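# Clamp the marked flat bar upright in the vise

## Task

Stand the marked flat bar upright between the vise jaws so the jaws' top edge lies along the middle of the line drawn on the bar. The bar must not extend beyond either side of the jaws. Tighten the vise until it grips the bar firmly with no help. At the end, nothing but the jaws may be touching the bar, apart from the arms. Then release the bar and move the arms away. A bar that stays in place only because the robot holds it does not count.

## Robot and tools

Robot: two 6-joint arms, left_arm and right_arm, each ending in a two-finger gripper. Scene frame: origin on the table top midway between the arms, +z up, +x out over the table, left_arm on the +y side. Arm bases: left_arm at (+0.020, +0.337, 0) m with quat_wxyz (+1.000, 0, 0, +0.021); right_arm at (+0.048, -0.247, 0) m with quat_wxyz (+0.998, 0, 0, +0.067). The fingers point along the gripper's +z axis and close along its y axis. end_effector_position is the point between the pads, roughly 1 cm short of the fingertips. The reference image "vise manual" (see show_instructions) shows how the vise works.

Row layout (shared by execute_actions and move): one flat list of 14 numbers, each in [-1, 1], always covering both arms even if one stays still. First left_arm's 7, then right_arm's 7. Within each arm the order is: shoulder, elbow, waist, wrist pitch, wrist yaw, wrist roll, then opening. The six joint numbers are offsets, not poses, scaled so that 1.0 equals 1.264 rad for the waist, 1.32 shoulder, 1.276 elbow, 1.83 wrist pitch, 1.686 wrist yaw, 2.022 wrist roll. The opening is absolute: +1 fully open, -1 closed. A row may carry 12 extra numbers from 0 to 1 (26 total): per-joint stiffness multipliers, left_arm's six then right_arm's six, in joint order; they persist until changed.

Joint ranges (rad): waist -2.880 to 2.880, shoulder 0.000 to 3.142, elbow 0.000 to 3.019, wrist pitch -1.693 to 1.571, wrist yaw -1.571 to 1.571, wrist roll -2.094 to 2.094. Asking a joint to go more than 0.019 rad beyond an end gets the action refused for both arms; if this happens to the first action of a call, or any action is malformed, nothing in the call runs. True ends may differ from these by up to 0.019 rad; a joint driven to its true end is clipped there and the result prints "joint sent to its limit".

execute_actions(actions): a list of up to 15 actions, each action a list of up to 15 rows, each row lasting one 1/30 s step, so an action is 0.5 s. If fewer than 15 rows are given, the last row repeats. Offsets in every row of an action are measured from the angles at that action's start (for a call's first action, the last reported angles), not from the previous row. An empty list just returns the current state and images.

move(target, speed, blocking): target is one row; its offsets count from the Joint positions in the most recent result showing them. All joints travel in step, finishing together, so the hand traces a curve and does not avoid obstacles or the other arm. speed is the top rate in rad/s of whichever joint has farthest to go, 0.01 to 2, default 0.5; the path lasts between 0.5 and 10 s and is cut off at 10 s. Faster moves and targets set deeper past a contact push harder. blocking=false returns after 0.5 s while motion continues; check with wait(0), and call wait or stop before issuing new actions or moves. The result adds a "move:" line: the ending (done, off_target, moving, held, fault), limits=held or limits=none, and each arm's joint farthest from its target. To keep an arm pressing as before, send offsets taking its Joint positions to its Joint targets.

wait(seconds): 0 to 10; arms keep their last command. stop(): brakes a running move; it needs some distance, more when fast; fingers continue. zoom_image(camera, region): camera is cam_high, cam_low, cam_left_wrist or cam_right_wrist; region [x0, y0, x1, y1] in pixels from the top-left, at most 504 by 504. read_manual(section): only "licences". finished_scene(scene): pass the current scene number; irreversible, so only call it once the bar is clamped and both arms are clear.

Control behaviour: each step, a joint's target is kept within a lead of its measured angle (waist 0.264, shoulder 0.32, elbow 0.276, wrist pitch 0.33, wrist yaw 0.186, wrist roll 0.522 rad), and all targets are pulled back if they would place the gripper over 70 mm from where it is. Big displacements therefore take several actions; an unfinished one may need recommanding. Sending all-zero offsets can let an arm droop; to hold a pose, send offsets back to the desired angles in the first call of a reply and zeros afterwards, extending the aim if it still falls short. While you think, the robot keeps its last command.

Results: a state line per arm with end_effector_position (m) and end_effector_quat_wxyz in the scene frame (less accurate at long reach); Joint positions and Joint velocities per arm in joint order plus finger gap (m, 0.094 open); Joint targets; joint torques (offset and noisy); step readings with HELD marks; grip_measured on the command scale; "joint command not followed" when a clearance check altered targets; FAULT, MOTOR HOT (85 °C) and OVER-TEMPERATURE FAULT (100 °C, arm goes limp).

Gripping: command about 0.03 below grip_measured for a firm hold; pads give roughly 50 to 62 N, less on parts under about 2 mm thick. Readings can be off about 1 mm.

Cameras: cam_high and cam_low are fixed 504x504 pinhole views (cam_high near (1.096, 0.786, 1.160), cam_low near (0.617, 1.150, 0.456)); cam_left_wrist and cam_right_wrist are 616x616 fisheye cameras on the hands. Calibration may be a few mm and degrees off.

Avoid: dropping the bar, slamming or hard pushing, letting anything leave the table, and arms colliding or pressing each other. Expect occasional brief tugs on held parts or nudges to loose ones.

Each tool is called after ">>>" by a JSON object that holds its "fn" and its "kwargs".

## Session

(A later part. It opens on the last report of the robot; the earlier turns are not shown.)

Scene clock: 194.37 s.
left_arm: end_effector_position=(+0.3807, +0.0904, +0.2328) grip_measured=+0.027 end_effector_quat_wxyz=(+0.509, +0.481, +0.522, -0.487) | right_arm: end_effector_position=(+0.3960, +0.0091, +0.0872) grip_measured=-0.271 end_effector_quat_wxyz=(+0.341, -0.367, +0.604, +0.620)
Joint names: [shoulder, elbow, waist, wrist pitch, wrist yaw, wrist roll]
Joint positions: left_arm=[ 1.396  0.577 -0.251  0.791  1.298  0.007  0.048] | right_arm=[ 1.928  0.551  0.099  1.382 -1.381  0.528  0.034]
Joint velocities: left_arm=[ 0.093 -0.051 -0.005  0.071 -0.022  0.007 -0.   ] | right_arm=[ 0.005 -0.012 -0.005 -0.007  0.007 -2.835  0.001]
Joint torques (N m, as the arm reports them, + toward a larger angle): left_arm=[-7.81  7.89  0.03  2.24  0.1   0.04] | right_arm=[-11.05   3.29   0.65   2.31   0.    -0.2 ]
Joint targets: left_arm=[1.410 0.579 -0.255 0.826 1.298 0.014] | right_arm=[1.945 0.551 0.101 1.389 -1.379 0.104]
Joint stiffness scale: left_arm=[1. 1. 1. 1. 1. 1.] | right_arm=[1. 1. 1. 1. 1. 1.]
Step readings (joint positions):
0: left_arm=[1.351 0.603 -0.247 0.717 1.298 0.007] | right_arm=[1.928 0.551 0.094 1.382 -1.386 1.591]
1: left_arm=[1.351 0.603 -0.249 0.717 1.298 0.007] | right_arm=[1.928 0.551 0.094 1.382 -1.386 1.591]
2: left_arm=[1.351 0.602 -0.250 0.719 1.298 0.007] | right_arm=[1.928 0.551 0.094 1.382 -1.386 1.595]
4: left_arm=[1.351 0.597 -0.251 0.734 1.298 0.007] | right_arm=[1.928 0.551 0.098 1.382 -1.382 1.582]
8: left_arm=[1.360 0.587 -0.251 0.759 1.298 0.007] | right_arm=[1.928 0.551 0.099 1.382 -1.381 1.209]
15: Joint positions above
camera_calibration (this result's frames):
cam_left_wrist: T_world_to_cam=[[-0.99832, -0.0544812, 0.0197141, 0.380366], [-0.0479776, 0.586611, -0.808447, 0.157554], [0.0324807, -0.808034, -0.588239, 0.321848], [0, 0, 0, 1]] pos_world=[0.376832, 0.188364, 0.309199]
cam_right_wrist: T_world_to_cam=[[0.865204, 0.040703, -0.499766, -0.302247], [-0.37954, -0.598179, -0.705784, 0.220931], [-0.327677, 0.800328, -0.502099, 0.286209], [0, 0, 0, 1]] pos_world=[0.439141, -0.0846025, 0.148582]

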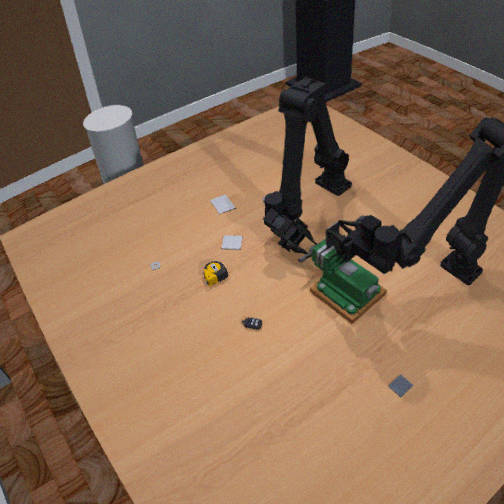

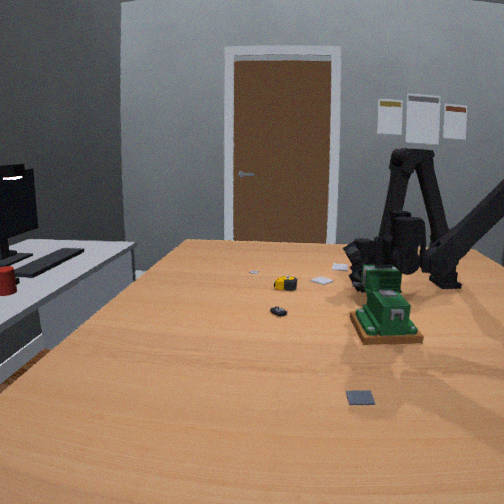

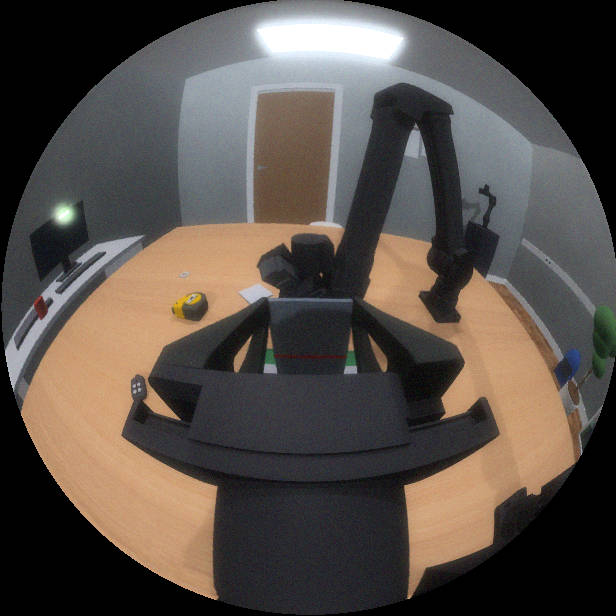

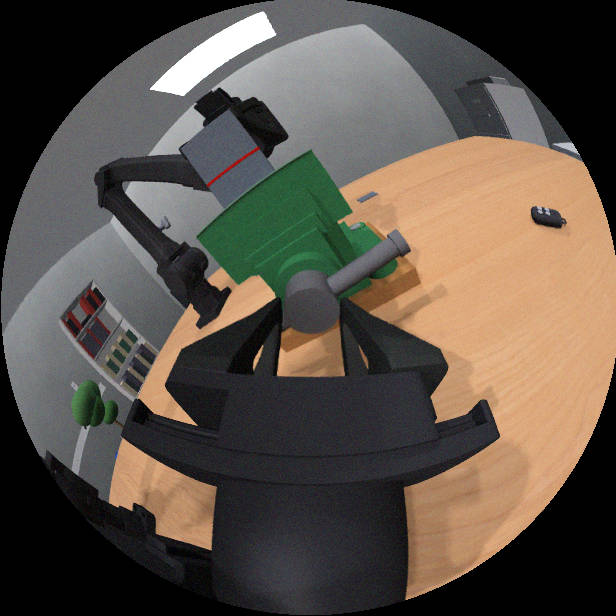

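>>> {"fn": "execute_actions", "kwargs": {"actions": [[[0.013,0,-0.003,0.022,0,0.003,-0.005, 0.013,0,0,0.004,0,-0.21,-0.42],[0.017,-0.001,-0.003,0.027,0,0.003,-0.005, 0.013,0,0,0.004,0,-0.21,-0.42],[0.022,-0.002,-0.003,0.032,0,0.003,-0.005, 0.013,0,0,0.004,0,-0.16,-0.42],[0.028,-0.003,-0.003,0.038,0,0.003,-0.005, 0.013,0,0,0.004,0,0.625,-0.42],[0.034,-0.004,-0.003,0.044,0,0.003,-0.005, 0.013,0,0,0.004,0,0.625,-0.42],[0.04,-0.005,-0.003,0.05,0,0.003,-0.005, 0.013,0,0,0.004,0,0.625,-0.42],[0.046,-0.006,-0.003,0.056,0,0.003,-0.005, 0.013,0,0,0.004,0,0.625,-0.42],[0.052,-0.007,-0.003,0.062,0,0.003,-0.005, 0.013,0,0,0.004,0,0.625,-0.42],[0.058,-0.008,-0.003,0.067,0,0.003,-0.005, 0.013,0,0,0.004,0,0.625,-0.42],[0.063,-0.009,-0.003,0.072,0,0.003,-0.005, 0.013,0,0,0.004,0,0.625,-0.42],[0.068,-0.01,-0.003,0.076,0,0.003,-0.005, 0.013,0,0,0.004,0,0.625,-0.42],[0.072,-0.01,-0.003,0.079,0,0.003,-0.005, 0.013,0,0,0.004,0,0.625,-0.42],[0.075,-0.01,-0.003,0.081,0,0.003,-0.005, 0.013,0,0,0.004,0,0.625,-0.42]]]}}

>>> {"fn": "wait", "kwargs": {"seconds": 0.3}}

>>> {"fn": "zoom_image", "kwargs": {"camera": "cam_left_wrist", "region": [230, 290, 390, 385]}}

Scene clock: 198.93 s.
left_arm: end_effector_position=(+0.3840, +0.0897, +0.2057) grip_measured=+0.027 end_effector_quat_wxyz=(+0.511, +0.482, +0.520, -0.486) | right_arm: end_effector_position=(+0.3974, +0.0079, +0.0878) grip_measured=-0.384 end_effector_quat_wxyz=(+0.115, -0.140, +0.692, +0.698)
Joint names: [shoulder, elbow, waist, wrist pitch, wrist yaw, wrist roll]
Joint positions: left_arm=[ 1.486  0.56  -0.251  0.906  1.298  0.007  0.048] | right_arm=[ 1.928  0.551  0.096  1.388 -1.378  1.219  0.029]
Joint velocities: left_arm=[ 0.034 -0.017 -0.005  0.1   -0.007  0.081  0.   ] | right_arm=[-0.005  0.007  0.005 -0.017  0.007  2.527 -0.   ]
Joint torques (N m, as the arm reports them, + toward a larger angle): left_arm=[-9.83  6.97 -0.35  1.86  0.2   0.02] | right_arm=[-10.46   3.39   0.76   1.95  -0.21   0.29]
Joint targets: left_arm=[1.495 0.564 -0.254 0.939 1.299 0.013] | right_arm=[1.945 0.551 0.100 1.389 -1.381 1.649]
Joint stiffness scale: left_arm=[1. 1. 1. 1. 1. 1.] | right_arm=[1. 1. 1. 1. 1. 1.]
Step readings (joint positions):
0: left_arm=[1.403 0.574 -0.251 0.796 1.298 0.007] | right_arm=[1.928 0.551 0.095 1.388 -1.383 0.124]
1: left_arm=[1.403 0.574 -0.251 0.797 1.298 0.007] | right_arm=[1.928 0.551 0.095 1.388 -1.384 0.123]
2: left_arm=[1.403 0.574 -0.251 0.800 1.298 0.007] | right_arm=[1.928 0.551 0.095 1.388 -1.384 0.123]
4: left_arm=[1.407 0.574 -0.251 0.814 1.298 0.007] | right_arm=[1.928 0.551 0.095 1.388 -1.384 0.204]
8: left_arm=[1.434 0.570 -0.251 0.855 1.298 0.007] | right_arm=[1.928 0.551 0.095 1.388 -1.382 0.574]
15: Joint positions above
camera_calibration (this result's frames):
cam_left_wrist: T_world_to_cam=[[-0.998398, -0.0552176, 0.0123443, 0.385796], [-0.0423826, 0.585312, -0.8097, 0.134458], [0.0374844, -0.808926, -0.586714, 0.303128], [0, 0, 0, 1]] pos_world=[0.379514, 0.187811, 0.281958]
cam_right_wrist: T_world_to_cam=[[0.354647, 0.0177377, -0.934832, -0.0618706], [-0.737752, -0.608924, -0.291434, 0.327209], [-0.574411, 0.793031, -0.202867, 0.359732], [0, 0, 0, 1]] pos_world=[0.469976, -0.0849357, 0.110499]

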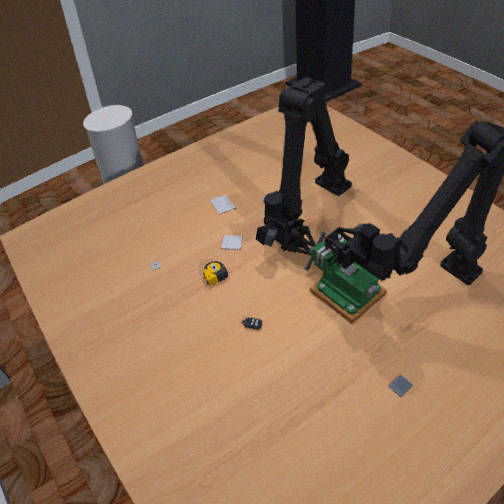

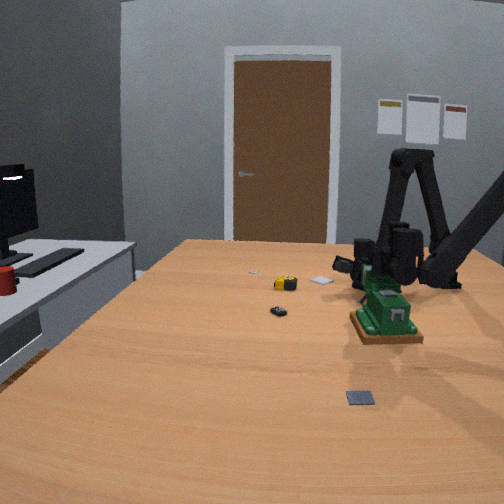

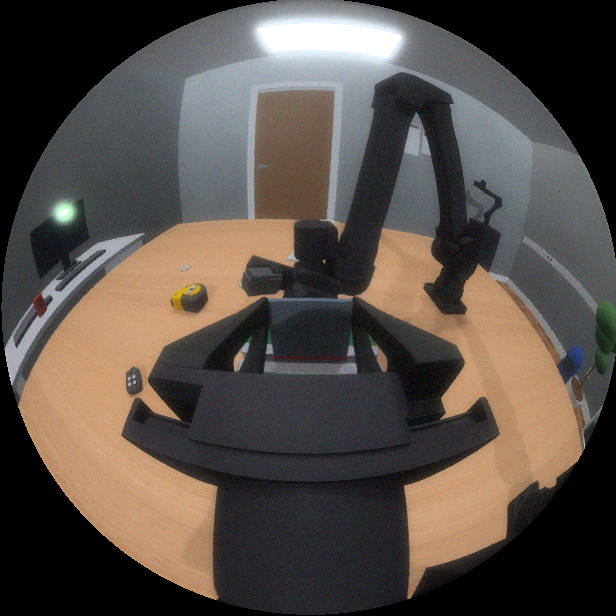

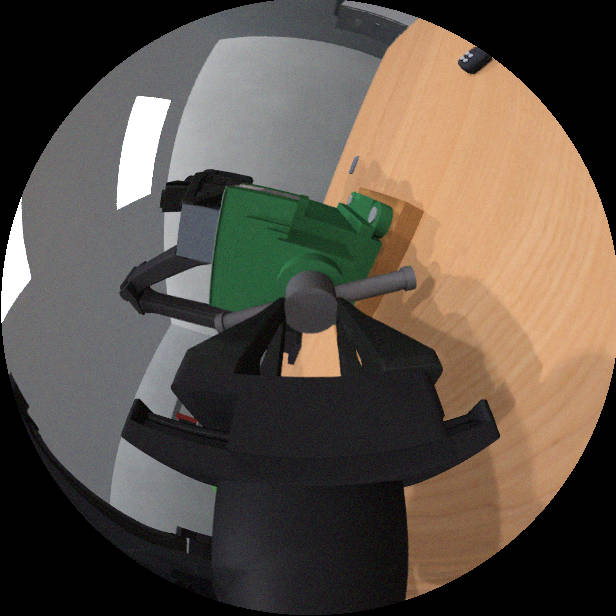

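Scene clock: 199.23 s.
left_arm: end_effector_position=(+0.3839, +0.0898, +0.2056) grip_measured=+0.027 end_effector_quat_wxyz=(+0.512, +0.482, +0.520, -0.485) | right_arm: end_effector_position=(+0.3973, +0.0082, +0.0873) grip_measured=-0.384 end_effector_quat_wxyz=(-0.005, -0.022, +0.706, +0.708)
Joint names: [shoulder, elbow, waist, wrist pitch, wrist yaw, wrist roll]
Joint positions: left_arm=[ 1.486  0.559 -0.251  0.91   1.296  0.007  0.048] | right_arm=[ 1.929  0.551  0.097  1.388 -1.377  1.557  0.029]
Joint velocities: left_arm=[-0.015 -0.002  0.005 -0.007 -0.081  0.066 -0.001] | right_arm=[-0.015 -0.022 -0.015 -0.002 -0.037  0.315  0.   ]
Joint torques (N m, as the arm reports them, + toward a larger angle): left_arm=[-8.47  7.02 -0.46  1.73  0.25  0.  ] | right_arm=[-11.4    3.38   0.83   1.96  -0.25   0.26]
Joint targets: left_arm=[1.495 0.564 -0.255 0.939 1.299 0.013] | right_arm=[1.945 0.551 0.100 1.389 -1.381 1.649]
Joint stiffness scale: left_arm=[1. 1. 1. 1. 1. 1.] | right_arm=[1. 1. 1. 1. 1. 1.]
wait: 0.30 s; no rest
camera_calibration (this result's frames):
cam_left_wrist: T_world_to_cam=[[-0.998359, -0.0563549, 0.0101296, 0.386233], [-0.041235, 0.584897, -0.810059, 0.134004], [0.039726, -0.809148, -0.586261, 0.302208], [0, 0, 0, 1]] pos_world=[0.37912, 0.187918, 0.281811]
cam_right_wrist: T_world_to_cam=[[0.0233, 0.00539494, -0.999714, 0.0751633], [-0.790948, -0.611498, -0.0217343, 0.324764], [-0.61144, 0.791228, -0.00998077, 0.357257], [0, 0, 0, 1]] pos_world=[0.473561, -0.0844845, 0.085766]

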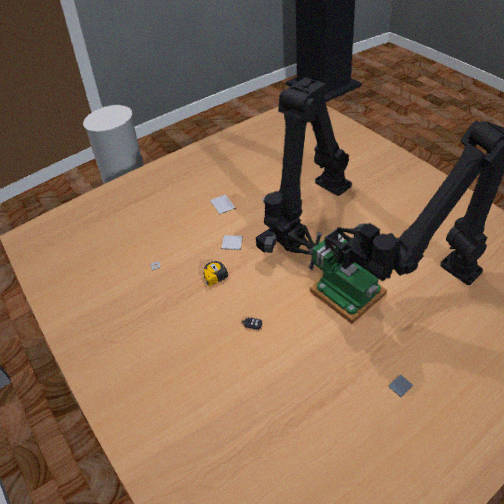

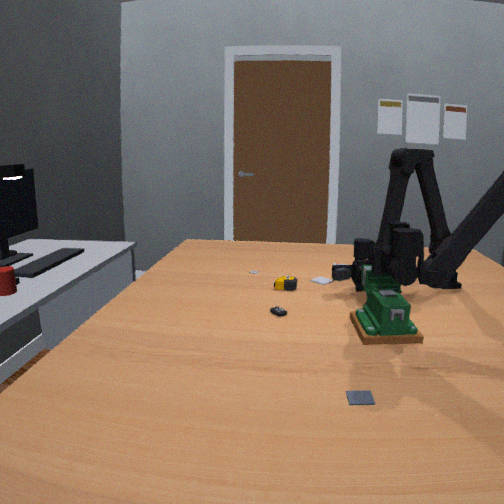

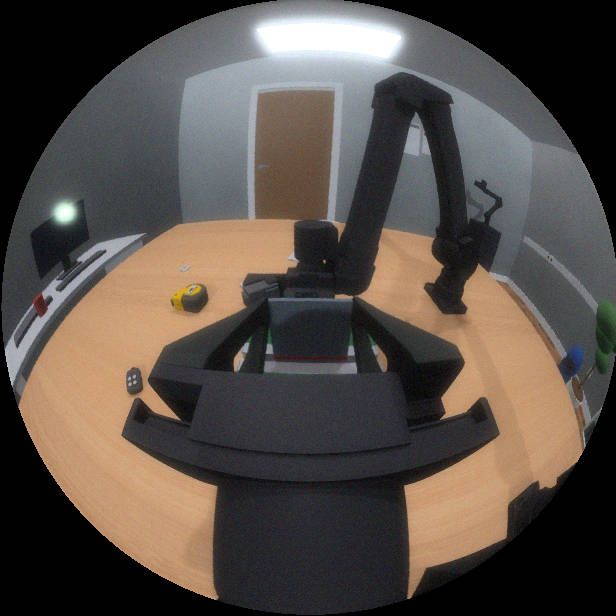

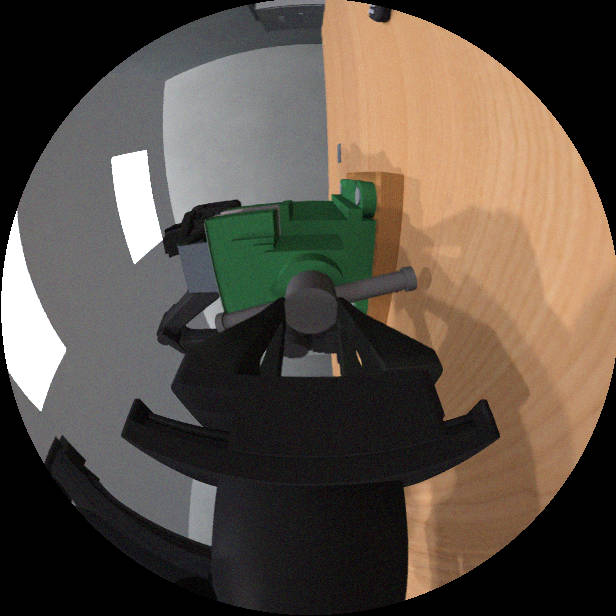

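Region (230, 290, 390, 385) of cam_left_wrist's 616x616 image, scaled by 3.150, with more detail than that image has; it fills the top 299 rows of this view, and the rest is white.

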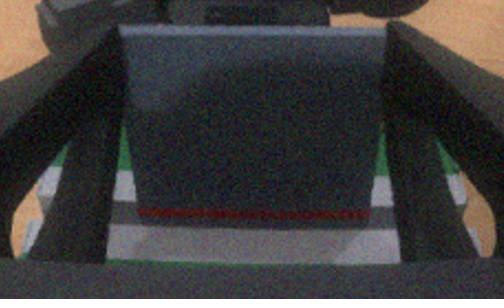

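>>> {"fn": "execute_actions", "kwargs": {"actions": [[[0.005,0.003,0.03,0.008,0,0.003,-0.005, 0.013,0,0,0.002,0,0.03,-0.27],[0.005,0.003,0.02,0.008,0,0.003,-0.005, 0.013,0,0,0.002,0,0.03,-0.27],[0.005,0.003,0.006,0.008,0,0.003,-0.005, 0.013,0,0.03,0.002,0.005,0.03,-0.27],[0.005,0.003,0.006,0.008,0,0.003,-0.005, 0.013,0,0.008,0.002,0.005,-0.04,-0.27],[0.005,0.003,0.006,0.008,0,0.003,-0.005, 0.013,0,0.008,0.002,0.005,-0.83,-0.27]]]}}

>>> {"fn": "zoom_image", "kwargs": {"camera": "cam_left_wrist", "region": [230, 290, 390, 385]}}

Scene clock: 203.73 s.
left_arm: end_effector_position=(+0.3860, +0.0929, +0.2056) grip_measured=+0.027 end_effector_quat_wxyz=(+0.514, +0.480, +0.522, -0.483) | right_arm: end_effector_position=(+0.3980, +0.0090, +0.0878) grip_measured=-0.271 end_effector_quat_wxyz=(+0.341, -0.359, +0.608, +0.621)
Joint names: [shoulder, elbow, waist, wrist pitch, wrist yaw, wrist roll]
Joint positions: left_arm=[ 1.486  0.559 -0.242  0.91   1.296  0.007  0.048] | right_arm=[ 1.929  0.551  0.099  1.393 -1.37   0.549  0.034]
Joint velocities: left_arm=[-0.005  0.002 -0.024  0.007 -0.081 -0.081  0.   ] | right_arm=[-0.005  0.007  0.005  0.012 -0.007 -2.703  0.001]
Joint torques (N m, as the arm reports them, + toward a larger angle): left_arm=[-8.06  6.93  0.15  1.57  0.11  0.  ] | right_arm=[-11.27   3.58   1.58   1.91  -0.04  -0.22]
Joint targets: left_arm=[1.493 0.563 -0.243 0.924 1.296 0.013] | right_arm=[1.946 0.551 0.107 1.392 -1.369 0.123]
Joint stiffness scale: left_arm=[1. 1. 1. 1. 1. 1.] | right_arm=[1. 1. 1. 1. 1. 1.]
Step readings (joint positions):
0: left_arm=[1.486 0.559 -0.251 0.910 1.296 0.007] | right_arm=[1.929 0.551 0.097 1.388 -1.377 1.610]
1: left_arm=[1.486 0.559 -0.248 0.910 1.296 0.007] | right_arm=[1.929 0.551 0.097 1.388 -1.377 1.610]
2: left_arm=[1.486 0.559 -0.245 0.910 1.296 0.007] | right_arm=[1.929 0.551 0.097 1.388 -1.377 1.610]
4: left_arm=[1.486 0.559 -0.242 0.910 1.296 0.007] | right_arm=[1.929 0.551 0.099 1.388 -1.371 1.593]
8: left_arm=[1.486 0.559 -0.242 0.910 1.296 0.007] | right_arm=[1.929 0.551 0.099 1.388 -1.366 1.221]
15: Joint positions above
camera_calibration (this result's frames):
cam_left_wrist: T_world_to_cam=[[-0.997851, -0.0647315, 0.0101296, 0.389042], [-0.0461422, 0.58453, -0.810059, 0.134224], [0.0465153, -0.808786, -0.586261, 0.301952], [0, 0, 0, 1]] pos_world=[0.380355, 0.19094, 0.281811]
cam_right_wrist: T_world_to_cam=[[0.859914, 0.0312776, -0.50948, -0.300627], [-0.394528, -0.592585, -0.702275, 0.227664], [-0.323876, 0.8049, -0.497233, 0.285238], [0, 0, 0, 1]] pos_world=[0.440715, -0.0852748, 0.148549]

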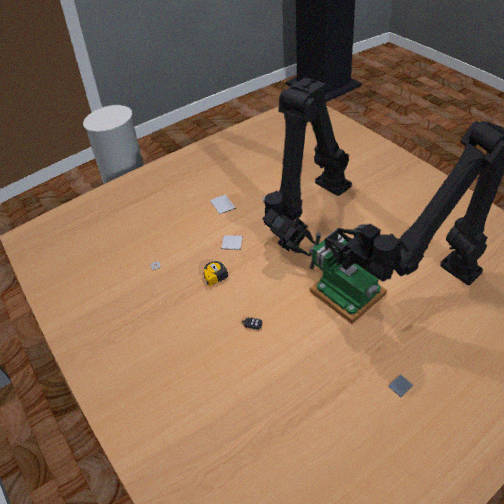

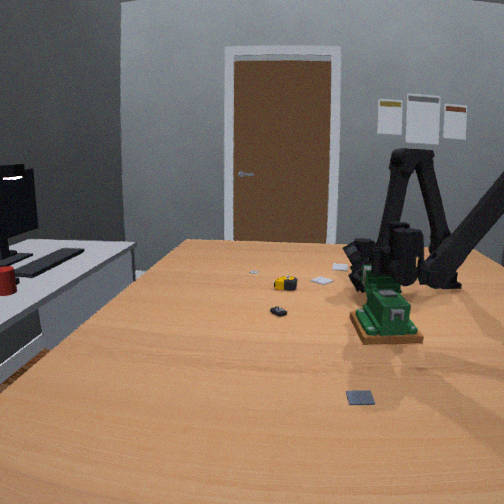

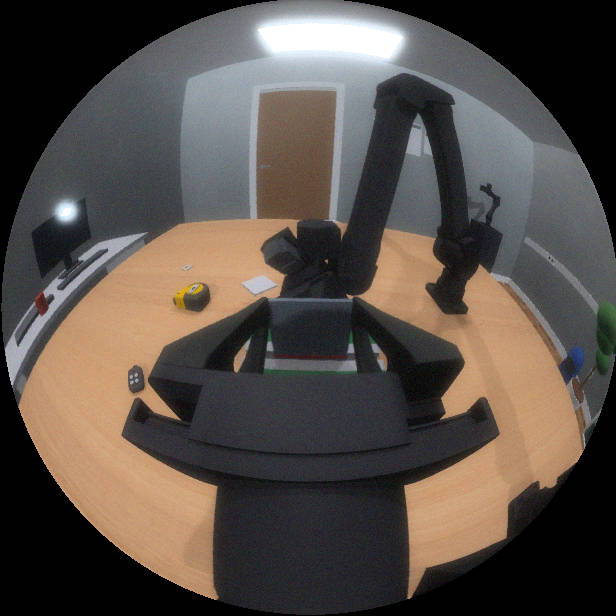

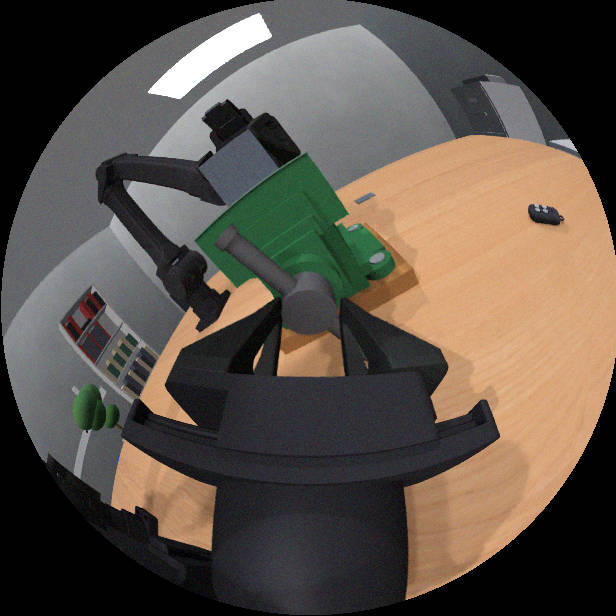

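Region (230, 290, 390, 385) of cam_left_wrist's 616x616 image, scaled by 3.150, with more detail than that image has; it fills the top 299 rows of this view, and the rest is white.

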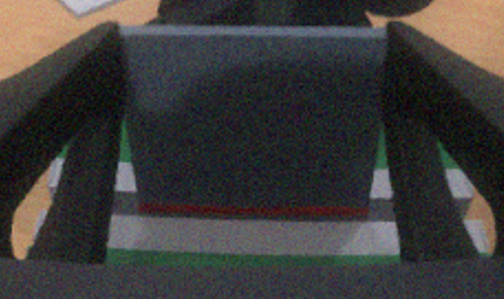

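>>> {"fn": "execute_actions", "kwargs": {"actions": [[[0.03,0.003,0,0.008,0,0.003,-0.005, 0.013,0,0.004,-0.002,0,-0.21,-0.42],[0.008,0.003,0,0.008,0,0.003,-0.005, 0.013,0,0.004,-0.002,0,-0.21,-0.42],[0.008,0.003,0,0.008,0,0.003,-0.005, 0.013,0,0.004,-0.002,0,-0.16,-0.42],[0.008,0.003,0,0.008,0,0.003,-0.005, 0.013,0,0.004,-0.002,0,0.615,-0.42]],
[[0.005,0.003,0,0.008,0,0.003,-0.005, 0.013,0,0,0,0,0.28,-0.42],[0.005,0.003,0,0.008,0,0.003,-0.005, 0.013,0,0,0,0,0.28,-0.42],[0.005,0.003,0,0.008,0,0.003,-0.005, 0.013,0,0,0,0,0.28,-0.42],[0.005,0.003,0,0.008,0,0.003,-0.005, 0.013,0,0,0,0,0.28,-0.42],[0.005,0.003,0,0.008,0,0.003,-0.005, 0.013,0,0,0,0,0.28,-0.42],[0.005,0.003,0,0.008,0,0.003,-0.005, 0.013,0,0,0,0,0.28,-0.42],[0.005,0.003,0,0.008,0,0.003,-0.005, 0.013,0,0,0,0,0.27,-0.27],[0.005,0.003,0,0.008,0,0.003,-0.005, 0.013,0,0,0,0,0.26,-0.27],[0.005,0.003,0,0.008,0,0.003,-0.005, 0.013,0,0,0,0,0.25,-0.27],[0.005,0.003,0,0.008,0,0.003,-0.005, 0.013,0,0,0,0,0.18,-0.27],[0.005,0.003,0,0.008,0,0.003,-0.005, 0.013,0,0,0,0,-0.6,-0.27]],
[[0.005,0.003,0,0.008,0,0.003,-0.005, 0.013,0,0,0,0,-0.68,-0.27]]]}}

>>> {"fn": "zoom_image", "kwargs": {"camera": "cam_left_wrist", "region": [230, 290, 390, 385]}}

Scene clock: 211.60 s.
left_arm: end_effector_position=(+0.3859, +0.0929, +0.2029) grip_measured=+0.027 end_effector_quat_wxyz=(+0.512, +0.478, +0.524, -0.484) | right_arm: end_effector_position=(+0.3972, +0.0091, +0.0873) grip_measured=-0.271 end_effector_quat_wxyz=(+0.501, -0.517, +0.481, +0.501)
Joint names: [shoulder, elbow, waist, wrist pitch, wrist yaw, wrist roll]
Joint positions: left_arm=[ 1.492  0.557 -0.242  0.91   1.296  0.007  0.048] | right_arm=[ 1.931  0.551  0.099  1.393 -1.373 -0.023  0.034]
Joint velocities: left_arm=[-0.005  0.002 -0.005  0.002 -0.022  0.081  0.   ] | right_arm=[-0.005 -0.022  0.005 -0.007  0.022 -0.886  0.001]
Joint torques (N m, as the arm reports them, + toward a larger angle): left_arm=[-8.9   6.77  0.78  1.53  0.19  0.08] | right_arm=[-11.16   3.29   0.79   1.86   0.06  -0.21]
Joint targets: left_arm=[1.499 0.561 -0.242 0.924 1.296 0.013] | right_arm=[1.948 0.551 0.101 1.393 -1.370 -0.168]
Joint stiffness scale: left_arm=[1. 1. 1. 1. 1. 1.] | right_arm=[1. 1. 1. 1. 1. 1.]
Step readings (joint positions; steps 1 to 15: 1st action; 16 to 30: 2nd action; 31 to 45: 3rd action):
0: left_arm=[1.486 0.559 -0.242 0.910 1.296 0.007] | right_arm=[1.929 0.551 0.099 1.393 -1.372 0.141]
1: left_arm=[1.488 0.559 -0.242 0.910 1.296 0.007] | right_arm=[1.929 0.551 0.099 1.393 -1.376 0.141]
2: left_arm=[1.490 0.559 -0.242 0.910 1.296 0.007] | right_arm=[1.929 0.551 0.099 1.393 -1.377 0.141]
4: left_arm=[1.492 0.557 -0.242 0.910 1.296 0.007] | right_arm=[1.929 0.551 0.099 1.393 -1.377 0.224]
8: left_arm=[1.492 0.557 -0.242 0.910 1.296 0.007] | right_arm=[1.929 0.551 0.100 1.393 -1.375 0.594]
15: left_arm=[1.492 0.557 -0.242 0.910 1.296 0.007] | right_arm=[1.929 0.551 0.101 1.393 -1.371 1.239]
16: left_arm=[1.492 0.557 -0.242 0.910 1.296 0.007] | right_arm=[1.930 0.551 0.101 1.393 -1.371 1.331]
17: left_arm=[1.492 0.557 -0.242 0.910 1.296 0.007] | right_arm=[1.930 0.551 0.101 1.393 -1.371 1.416]
19: left_arm=[1.492 0.557 -0.242 0.910 1.296 0.007] | right_arm=[1.931 0.551 0.101 1.393 -1.370 1.542]
23: left_arm=[1.492 0.557 -0.242 0.910 1.296 0.007] | right_arm=[1.931 0.551 0.101 1.393 -1.370 1.671]
30: left_arm=[1.492 0.557 -0.242 0.910 1.296 0.007] | right_arm=[1.931 0.551 0.101 1.393 -1.370 1.207]
31: left_arm=[1.492 0.557 -0.242 0.910 1.296 0.007] | right_arm=[1.931 0.551 0.101 1.393 -1.370 1.109]
32: left_arm=[1.492 0.557 -0.242 0.910 1.296 0.007] | right_arm=[1.931 0.551 0.101 1.393 -1.370 1.012]
34: left_arm=[1.492 0.557 -0.242 0.910 1.296 0.007] | right_arm=[1.931 0.551 0.101 1.393 -1.370 0.818]
38: left_arm=[1.492 0.557 -0.242 0.910 1.296 0.007] | right_arm=[1.931 0.551 0.101 1.393 -1.370 0.429]
45: Joint positions above
camera_calibration (this result's frames):
cam_left_wrist: T_world_to_cam=[[-0.997755, -0.0647512, 0.0171237, 0.387567], [-0.0518919, 0.585698, -0.808867, 0.133867], [0.0423458, -0.807939, -0.587743, 0.302188], [0, 0, 0, 1]] pos_world=[0.380847, 0.19084, 0.279253]
cam_right_wrist: T_world_to_cam=[[0.998628, 0.0382793, 0.035745, -0.402951], [0.0513101, -0.578214, -0.81427, 0.0596655], [-0.0105015, 0.814987, -0.579384, 0.167293], [0, 0, 0, 1]] pos_world=[0.401094, -0.0864172, 0.159914]

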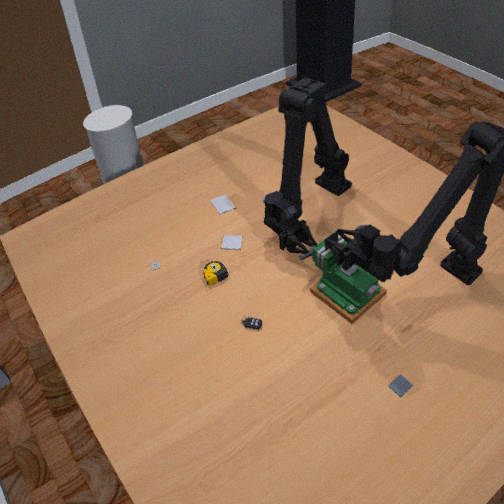

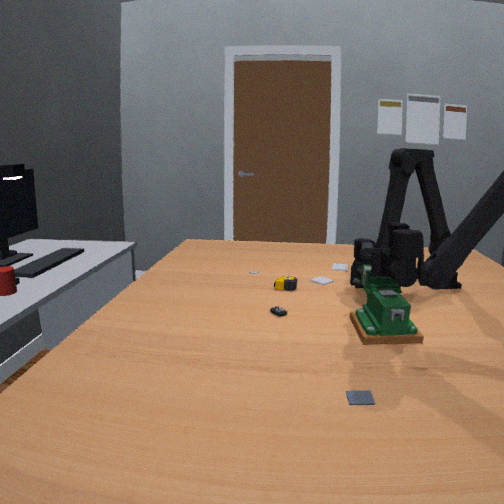

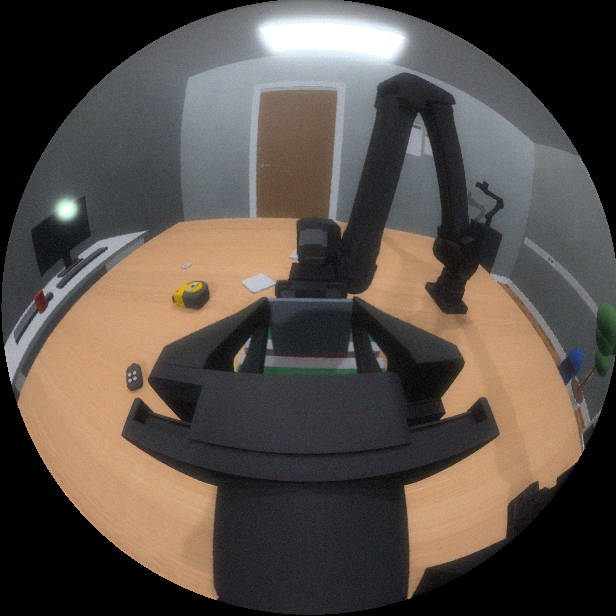

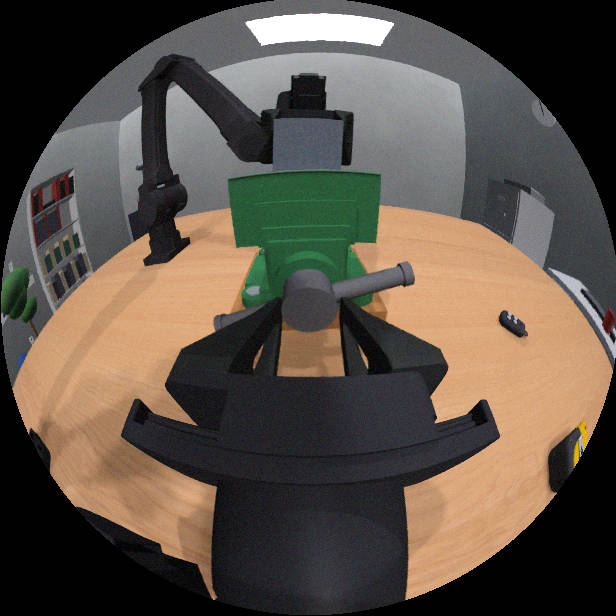

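Region (230, 290, 390, 385) of cam_left_wrist's 616x616 image, scaled by 3.150, with more detail than that image has; it fills the top 299 rows of this view, and the rest is white.

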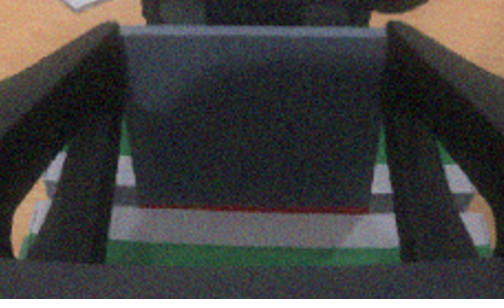

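>>> {"fn": "execute_actions", "kwargs": {"actions": [[[0.005,0.003,0,0.03,0,0.014,-0.005, 0.013,0,0,0,0,-0.07,-0.42],[0.005,0.003,0,0.01,0,0.014,-0.005, 0.013,0,0,0,0,-0.07,-0.42],[0.005,0.003,0,0.01,0,0.014,-0.005, 0.013,0,0,0,0,-0.02,-0.42],[0.005,0.003,0,0.01,0,0.014,-0.005, 0.013,0,0,0,0,0.9,-0.42]],
[[0.005,0.003,0,0.008,0,0.005,-0.005, 0.013,0,0,0,0,0.42,-0.42],[0.005,0.003,0,0.008,0,0.005,-0.005, 0.013,0,0,0,0,0.42,-0.42],[0.005,0.003,0,0.008,0,0.005,-0.005, 0.013,0,0,0,0,0.42,-0.42],[0.005,0.003,0,0.008,0,0.005,-0.005, 0.013,0,0,0,0,0.42,-0.42],[0.005,0.003,0,0.008,0,0.005,-0.005, 0.013,0,0,0,0,0.42,-0.42],[0.005,0.003,0,0.008,0,0.005,-0.005, 0.013,0,0,0,0,0.42,-0.42],[0.005,0.003,0,0.008,0,0.005,-0.005, 0.013,0,0,0,0,0.42,-0.42],[0.005,0.003,0,0.008,0,0.005,-0.005, 0.013,0,0,0,0,0.42,-0.42],[0.005,0.003,0,0.008,0,0.005,-0.005, 0.013,0,0,0,0,0.42,-0.42],[0.005,0.003,0,0.008,0,0.005,-0.005, 0.013,0,0,0,0,0.42,-0.42],[0.005,0.003,0,0.008,0,0.005,-0.005, 0.013,0,0,0,0,0.41,-0.27],[0.005,0.003,0,0.008,0,0.005,-0.005, 0.013,0,0,0,0,0.4,-0.27],[0.005,0.003,0,0.008,0,0.005,-0.005, 0.013,0,0,0,0,0.39,-0.27],[0.005,0.003,0,0.008,0,0.005,-0.005, 0.013,0,0,0,0,0.32,-0.27],[0.005,0.003,0,0.008,0,0.005,-0.005, 0.013,0,0,0,0,-0.4,-0.27]],
[[0.005,0.003,0,0.008,0,0.005,-0.005, 0.013,0,0,0,0,-0.88,-0.27],[0.005,0.003,0,0.008,0,0.005,-0.005, 0.013,0,0,0,0,-0.88,-0.27],[0.005,0.003,0,0.008,0,0.005,-0.005, 0.013,0,0,0,0,-0.88,-0.27],[0.005,0.003,0,0.008,0,0.005,-0.005, 0.013,0,0,0,0,-0.88,-0.27],[0.005,0.003,0,0.008,0,0.005,-0.005, 0.013,0,0,0,0,-0.88,-0.27],[0.005,0.003,0,0.008,0,0.005,-0.005, 0.013,0,0,0,0,-0.88,-0.27],[0.005,0.003,0,0.008,0,0.005,-0.005, 0.013,0,0,0,0,-0.88,-0.27],[0.005,0.003,0,0.008,0,0.005,-0.005, 0.013,0,0,0,0,-0.88,-0.27],[0.005,0.003,0,0.008,0,0.005,-0.005, 0.013,0,0.035,0,0.007,-0.88,-0.27],[0.005,0.003,0,0.008,0,0.005,-0.005, 0.013,0,0.03,0,0.007,-0.88,-0.27],[0.005,0.003,0,0.008,0,0.005,-0.005, 0.013,0,0.009,0,0.007,-0.88,-0.27]]]}}

>>> {"fn": "zoom_image", "kwargs": {"camera": "cam_left_wrist", "region": [250, 330, 370, 385]}}

Scene clock: 219.37 s.
left_arm: end_effector_position=(+0.3857, +0.0931, +0.2033) grip_measured=+0.027 end_effector_quat_wxyz=(+0.519, +0.484, +0.518, -0.478) | right_arm: end_effector_position=(+0.3950, +0.0147, +0.0872) grip_measured=-0.271 end_effector_quat_wxyz=(+0.452, -0.473, +0.525, +0.545)
Joint names: [shoulder, elbow, waist, wrist pitch, wrist yaw, wrist roll]
Joint positions: left_arm=[ 1.492  0.556 -0.242  0.916  1.296  0.027  0.048] | right_arm=[ 1.931  0.551  0.115  1.393 -1.362  0.158  0.034]
Joint velocities: left_arm=[ 0.015 -0.007 -0.005  0.002  0.022 -0.081  0.   ] | right_arm=[-0.005  0.002 -0.015 -0.007 -0.051 -2.234 -0.001]
Joint torques (N m, as the arm reports them, + toward a larger angle): left_arm=[-8.45  6.58 -0.27  1.2   0.05  0.04] | right_arm=[-11.24   3.29  -0.03   1.79  -0.09  -0.2 ]
Joint targets: left_arm=[1.499 0.560 -0.242 0.931 1.296 0.037] | right_arm=[1.948 0.551 0.113 1.393 -1.362 -0.180]
Joint stiffness scale: left_arm=[1. 1. 1. 1. 1. 1.] | right_arm=[1. 1. 1. 1. 1. 1.]
Step readings (joint positions; steps 1 to 15: 1st action; 16 to 30: 2nd action; 31 to 45: 3rd action):
0: left_arm=[1.492 0.557 -0.242 0.910 1.296 0.007] | right_arm=[1.931 0.551 0.099 1.393 -1.373 -0.149]
1: left_arm=[1.492 0.557 -0.242 0.914 1.296 0.010] | right_arm=[1.931 0.551 0.099 1.393 -1.378 -0.149]
2: left_arm=[1.492 0.557 -0.242 0.916 1.296 0.014] | right_arm=[1.931 0.551 0.099 1.393 -1.378 -0.149]
4: left_arm=[1.492 0.557 -0.242 0.916 1.296 0.019] | right_arm=[1.931 0.551 0.099 1.393 -1.378 -0.067]
8: left_arm=[1.492 0.557 -0.242 0.916 1.296 0.024] | right_arm=[1.931 0.551 0.100 1.393 -1.378 0.303]
15: left_arm=[1.492 0.557 -0.242 0.916 1.296 0.026] | right_arm=[1.931 0.551 0.101 1.393 -1.375 0.949]
16: left_arm=[1.492 0.557 -0.242 0.916 1.296 0.026] | right_arm=[1.931 0.551 0.101 1.393 -1.375 1.041]
17: left_arm=[1.492 0.557 -0.242 0.916 1.296 0.026] | right_arm=[1.931 0.551 0.101 1.393 -1.375 1.132]
19: left_arm=[1.492 0.557 -0.242 0.916 1.296 0.027] | right_arm=[1.931 0.551 0.101 1.393 -1.375 1.315]
23: left_arm=[1.492 0.556 -0.242 0.916 1.296 0.027] | right_arm=[1.931 0.551 0.101 1.393 -1.374 1.575]
30: left_arm=[1.492 0.556 -0.242 0.916 1.296 0.027] | right_arm=[1.931 0.551 0.101 1.393 -1.374 1.599]
31: left_arm=[1.492 0.556 -0.242 0.916 1.296 0.027] | right_arm=[1.931 0.551 0.101 1.393 -1.374 1.501]
32: left_arm=[1.492 0.556 -0.242 0.916 1.296 0.027] | right_arm=[1.931 0.551 0.101 1.393 -1.374 1.403]
34: left_arm=[1.492 0.556 -0.242 0.916 1.296 0.027] | right_arm=[1.931 0.551 0.101 1.393 -1.374 1.209]
38: left_arm=[1.492 0.556 -0.242 0.916 1.296 0.027] | right_arm=[1.931 0.551 0.101 1.393 -1.374 0.820]
45: Joint positions above
camera_calibration (this result's frames):
cam_left_wrist: T_world_to_cam=[[-0.997853, -0.0650133, -0.00786505, 0.39248], [-0.031799, 0.586016, -0.809675, 0.12643], [0.0572487, -0.807687, -0.586826, 0.296634], [0, 0, 0, 1]] pos_world=[0.378676, 0.191014, 0.279526]
cam_right_wrist: T_world_to_cam=[[0.988561, 0.0429385, -0.144579, -0.381363], [-0.0925981, -0.583873, -0.806547, 0.119129], [-0.119048, 0.810709, -0.573218, 0.205105], [0, 0, 0, 1]] pos_world=[0.412449, -0.0803491, 0.158516]

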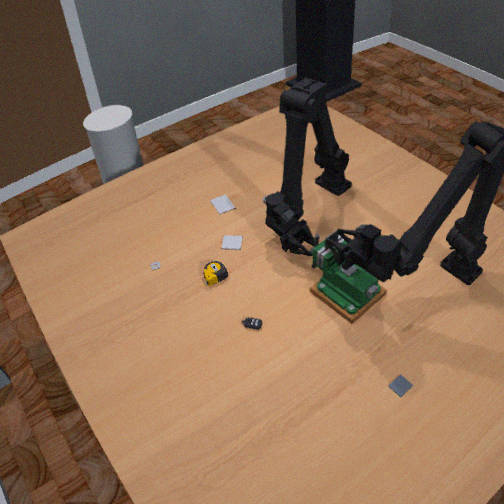

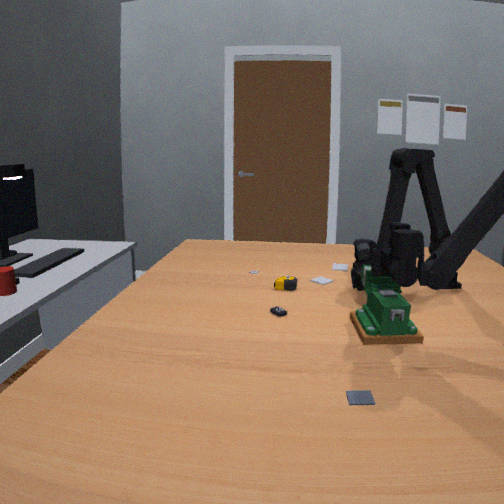

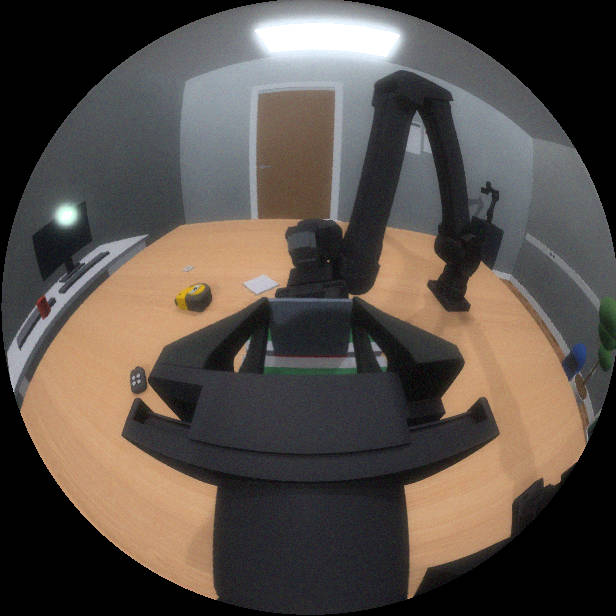

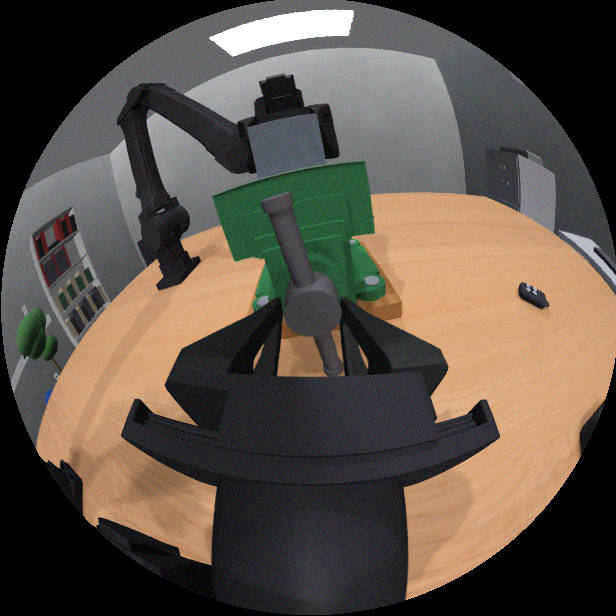

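Region (250, 330, 370, 385) of cam_left_wrist's 616x616 image, scaled by 4.200, with more detail than that image has; it fills the top 231 rows of this view, and the rest is white.

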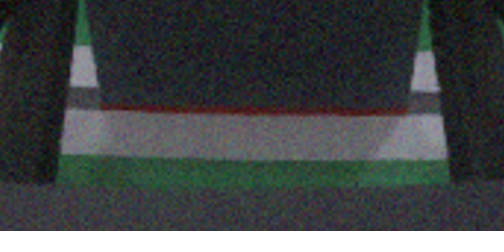

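>>> {"fn": "execute_actions", "kwargs": {"actions": [[[0.005,0.003,0,0.008,0,0.003,-0.005, 0.013,0,0,0,0,-0.165,-0.42],[0.005,0.003,0,0.008,0,0.003,-0.005, 0.013,0,0,0,0,-0.165,-0.42],[0.005,0.003,0,0.008,0,0.003,-0.005, 0.013,0,0,0,0,-0.12,-0.42],[0.005,0.003,0,0.008,0,0.003,-0.005, 0.013,0,0,0,0,0.81,-0.42]],
[[0.005,0.003,0,0.008,0,0.003,-0.005, 0.013,0,0,0,0,0.42,-0.42]]]}}

>>> {"fn": "zoom_image", "kwargs": {"camera": "cam_left_wrist", "region": [250, 330, 370, 385]}}

Scene clock: 223.87 s.
left_arm: end_effector_position=(+0.3861, +0.0946, +0.2028) grip_measured=+0.027 end_effector_quat_wxyz=(+0.519, +0.483, +0.519, -0.477) | right_arm: end_effector_position=(+0.3958, +0.0155, +0.0872) grip_measured=-0.373 end_effector_quat_wxyz=(-0.052, +0.027, +0.706, +0.706)
Joint names: [shoulder, elbow, waist, wrist pitch, wrist yaw, wrist roll]
Joint positions: left_arm=[ 1.492  0.555 -0.238  0.916  1.296  0.027  0.048] | right_arm=[ 1.931  0.551  0.117  1.393 -1.354  1.695  0.029]
Joint velocities: left_arm=[ 0.005 -0.002 -0.005 -0.022 -0.051  0.007  0.001] | right_arm=[-0.005  0.007 -0.015  0.002 -0.007  0.315 -0.001]
Joint torques (N m, as the arm reports them, + toward a larger angle): left_arm=[-9.47  6.78  0.64  1.38  0.18  0.03] | right_arm=[-11.1    3.39   0.51   1.93  -0.18   0.31]
Joint targets: left_arm=[1.499 0.559 -0.240 0.931 1.296 0.033] | right_arm=[1.948 0.551 0.116 1.393 -1.356 1.775]
Joint stiffness scale: left_arm=[1. 1. 1. 1. 1. 1.] | right_arm=[1. 1. 1. 1. 1. 1.]
Step readings (joint positions; steps 1 to 15: 1st action; 16 to 30: 2nd action):
0: left_arm=[1.492 0.556 -0.242 0.916 1.296 0.027] | right_arm=[1.931 0.551 0.115 1.393 -1.362 -0.164]
1: left_arm=[1.492 0.556 -0.242 0.916 1.296 0.027] | right_arm=[1.931 0.551 0.115 1.393 -1.360 -0.164]
2: left_arm=[1.492 0.556 -0.242 0.916 1.296 0.027] | right_arm=[1.931 0.551 0.115 1.393 -1.359 -0.165]
4: left_arm=[1.492 0.556 -0.242 0.916 1.296 0.027] | right_arm=[1.931 0.551 0.115 1.393 -1.359 -0.084]
8: left_arm=[1.492 0.556 -0.241 0.916 1.296 0.027] | right_arm=[1.931 0.551 0.115 1.393 -1.358 0.284]
15: left_arm=[1.492 0.555 -0.240 0.916 1.296 0.027] | right_arm=[1.931 0.551 0.116 1.393 -1.356 0.925]
16: left_arm=[1.492 0.555 -0.240 0.916 1.296 0.027] | right_arm=[1.931 0.551 0.117 1.393 -1.355 1.017]
17: left_arm=[1.492 0.555 -0.239 0.916 1.296 0.027] | right_arm=[1.931 0.551 0.117 1.393 -1.355 1.109]
19: left_arm=[1.492 0.555 -0.239 0.916 1.296 0.027] | right_arm=[1.931 0.551 0.117 1.393 -1.355 1.291]
23: left_arm=[1.492 0.555 -0.238 0.916 1.296 0.027] | right_arm=[1.931 0.551 0.117 1.393 -1.354 1.551]
30: Joint positions above
camera_calibration (this result's frames):
cam_left_wrist: T_world_to_cam=[[-0.997609, -0.0688172, -0.00639246, 0.393], [-0.0352459, 0.586131, -0.809449, 0.126417], [0.0594509, -0.807288, -0.587155, 0.296679], [0, 0, 0, 1]] pos_world=[0.378879, 0.192453, 0.279037]
cam_right_wrist: T_world_to_cam=[[-0.111932, 0.00143189, -0.993715, 0.128146], [-0.787655, -0.609822, 0.0878424, 0.317188], [-0.605863, 0.792537, 0.0693862, 0.341422], [0, 0, 0, 1]] pos_world=[0.471034, -0.0773444, 0.0757885]

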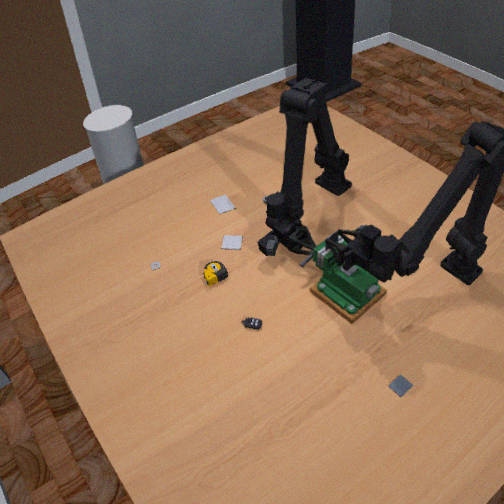

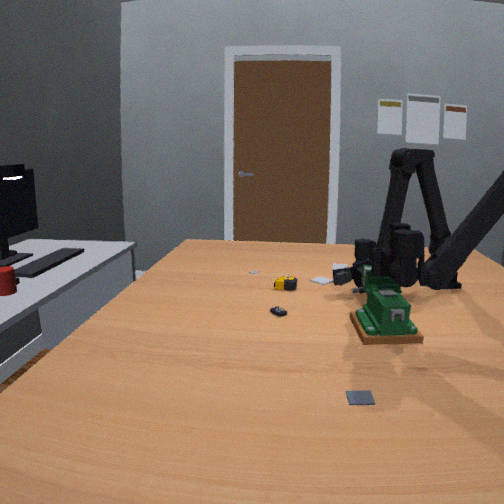

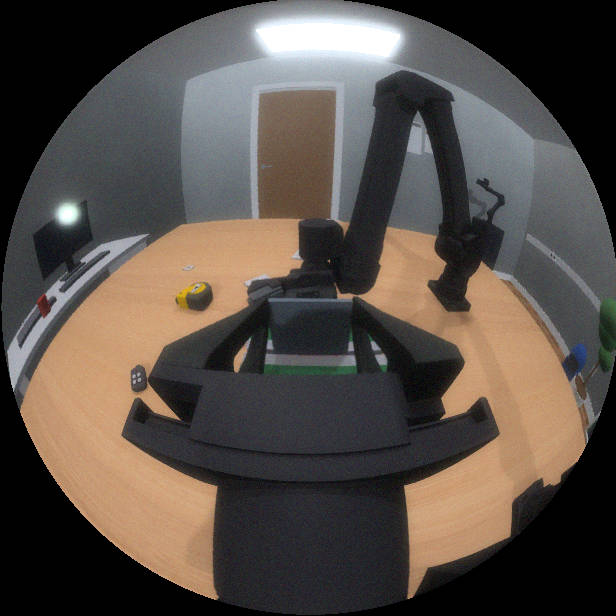

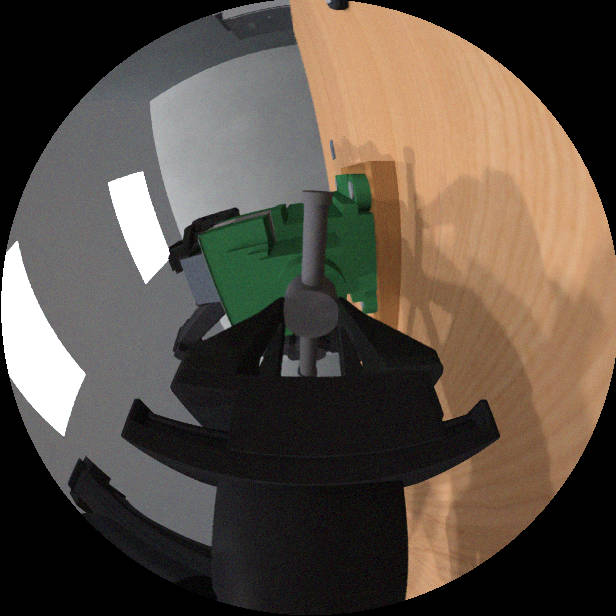

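Region (250, 330, 370, 385) of cam_left_wrist's 616x616 image, scaled by 4.200, with more detail than that image has; it fills the top 231 rows of this view, and the rest is white.

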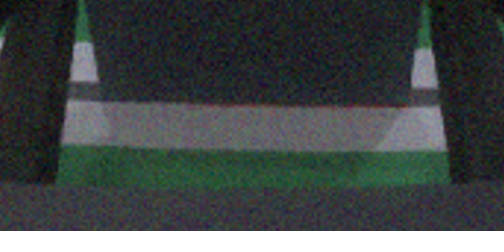

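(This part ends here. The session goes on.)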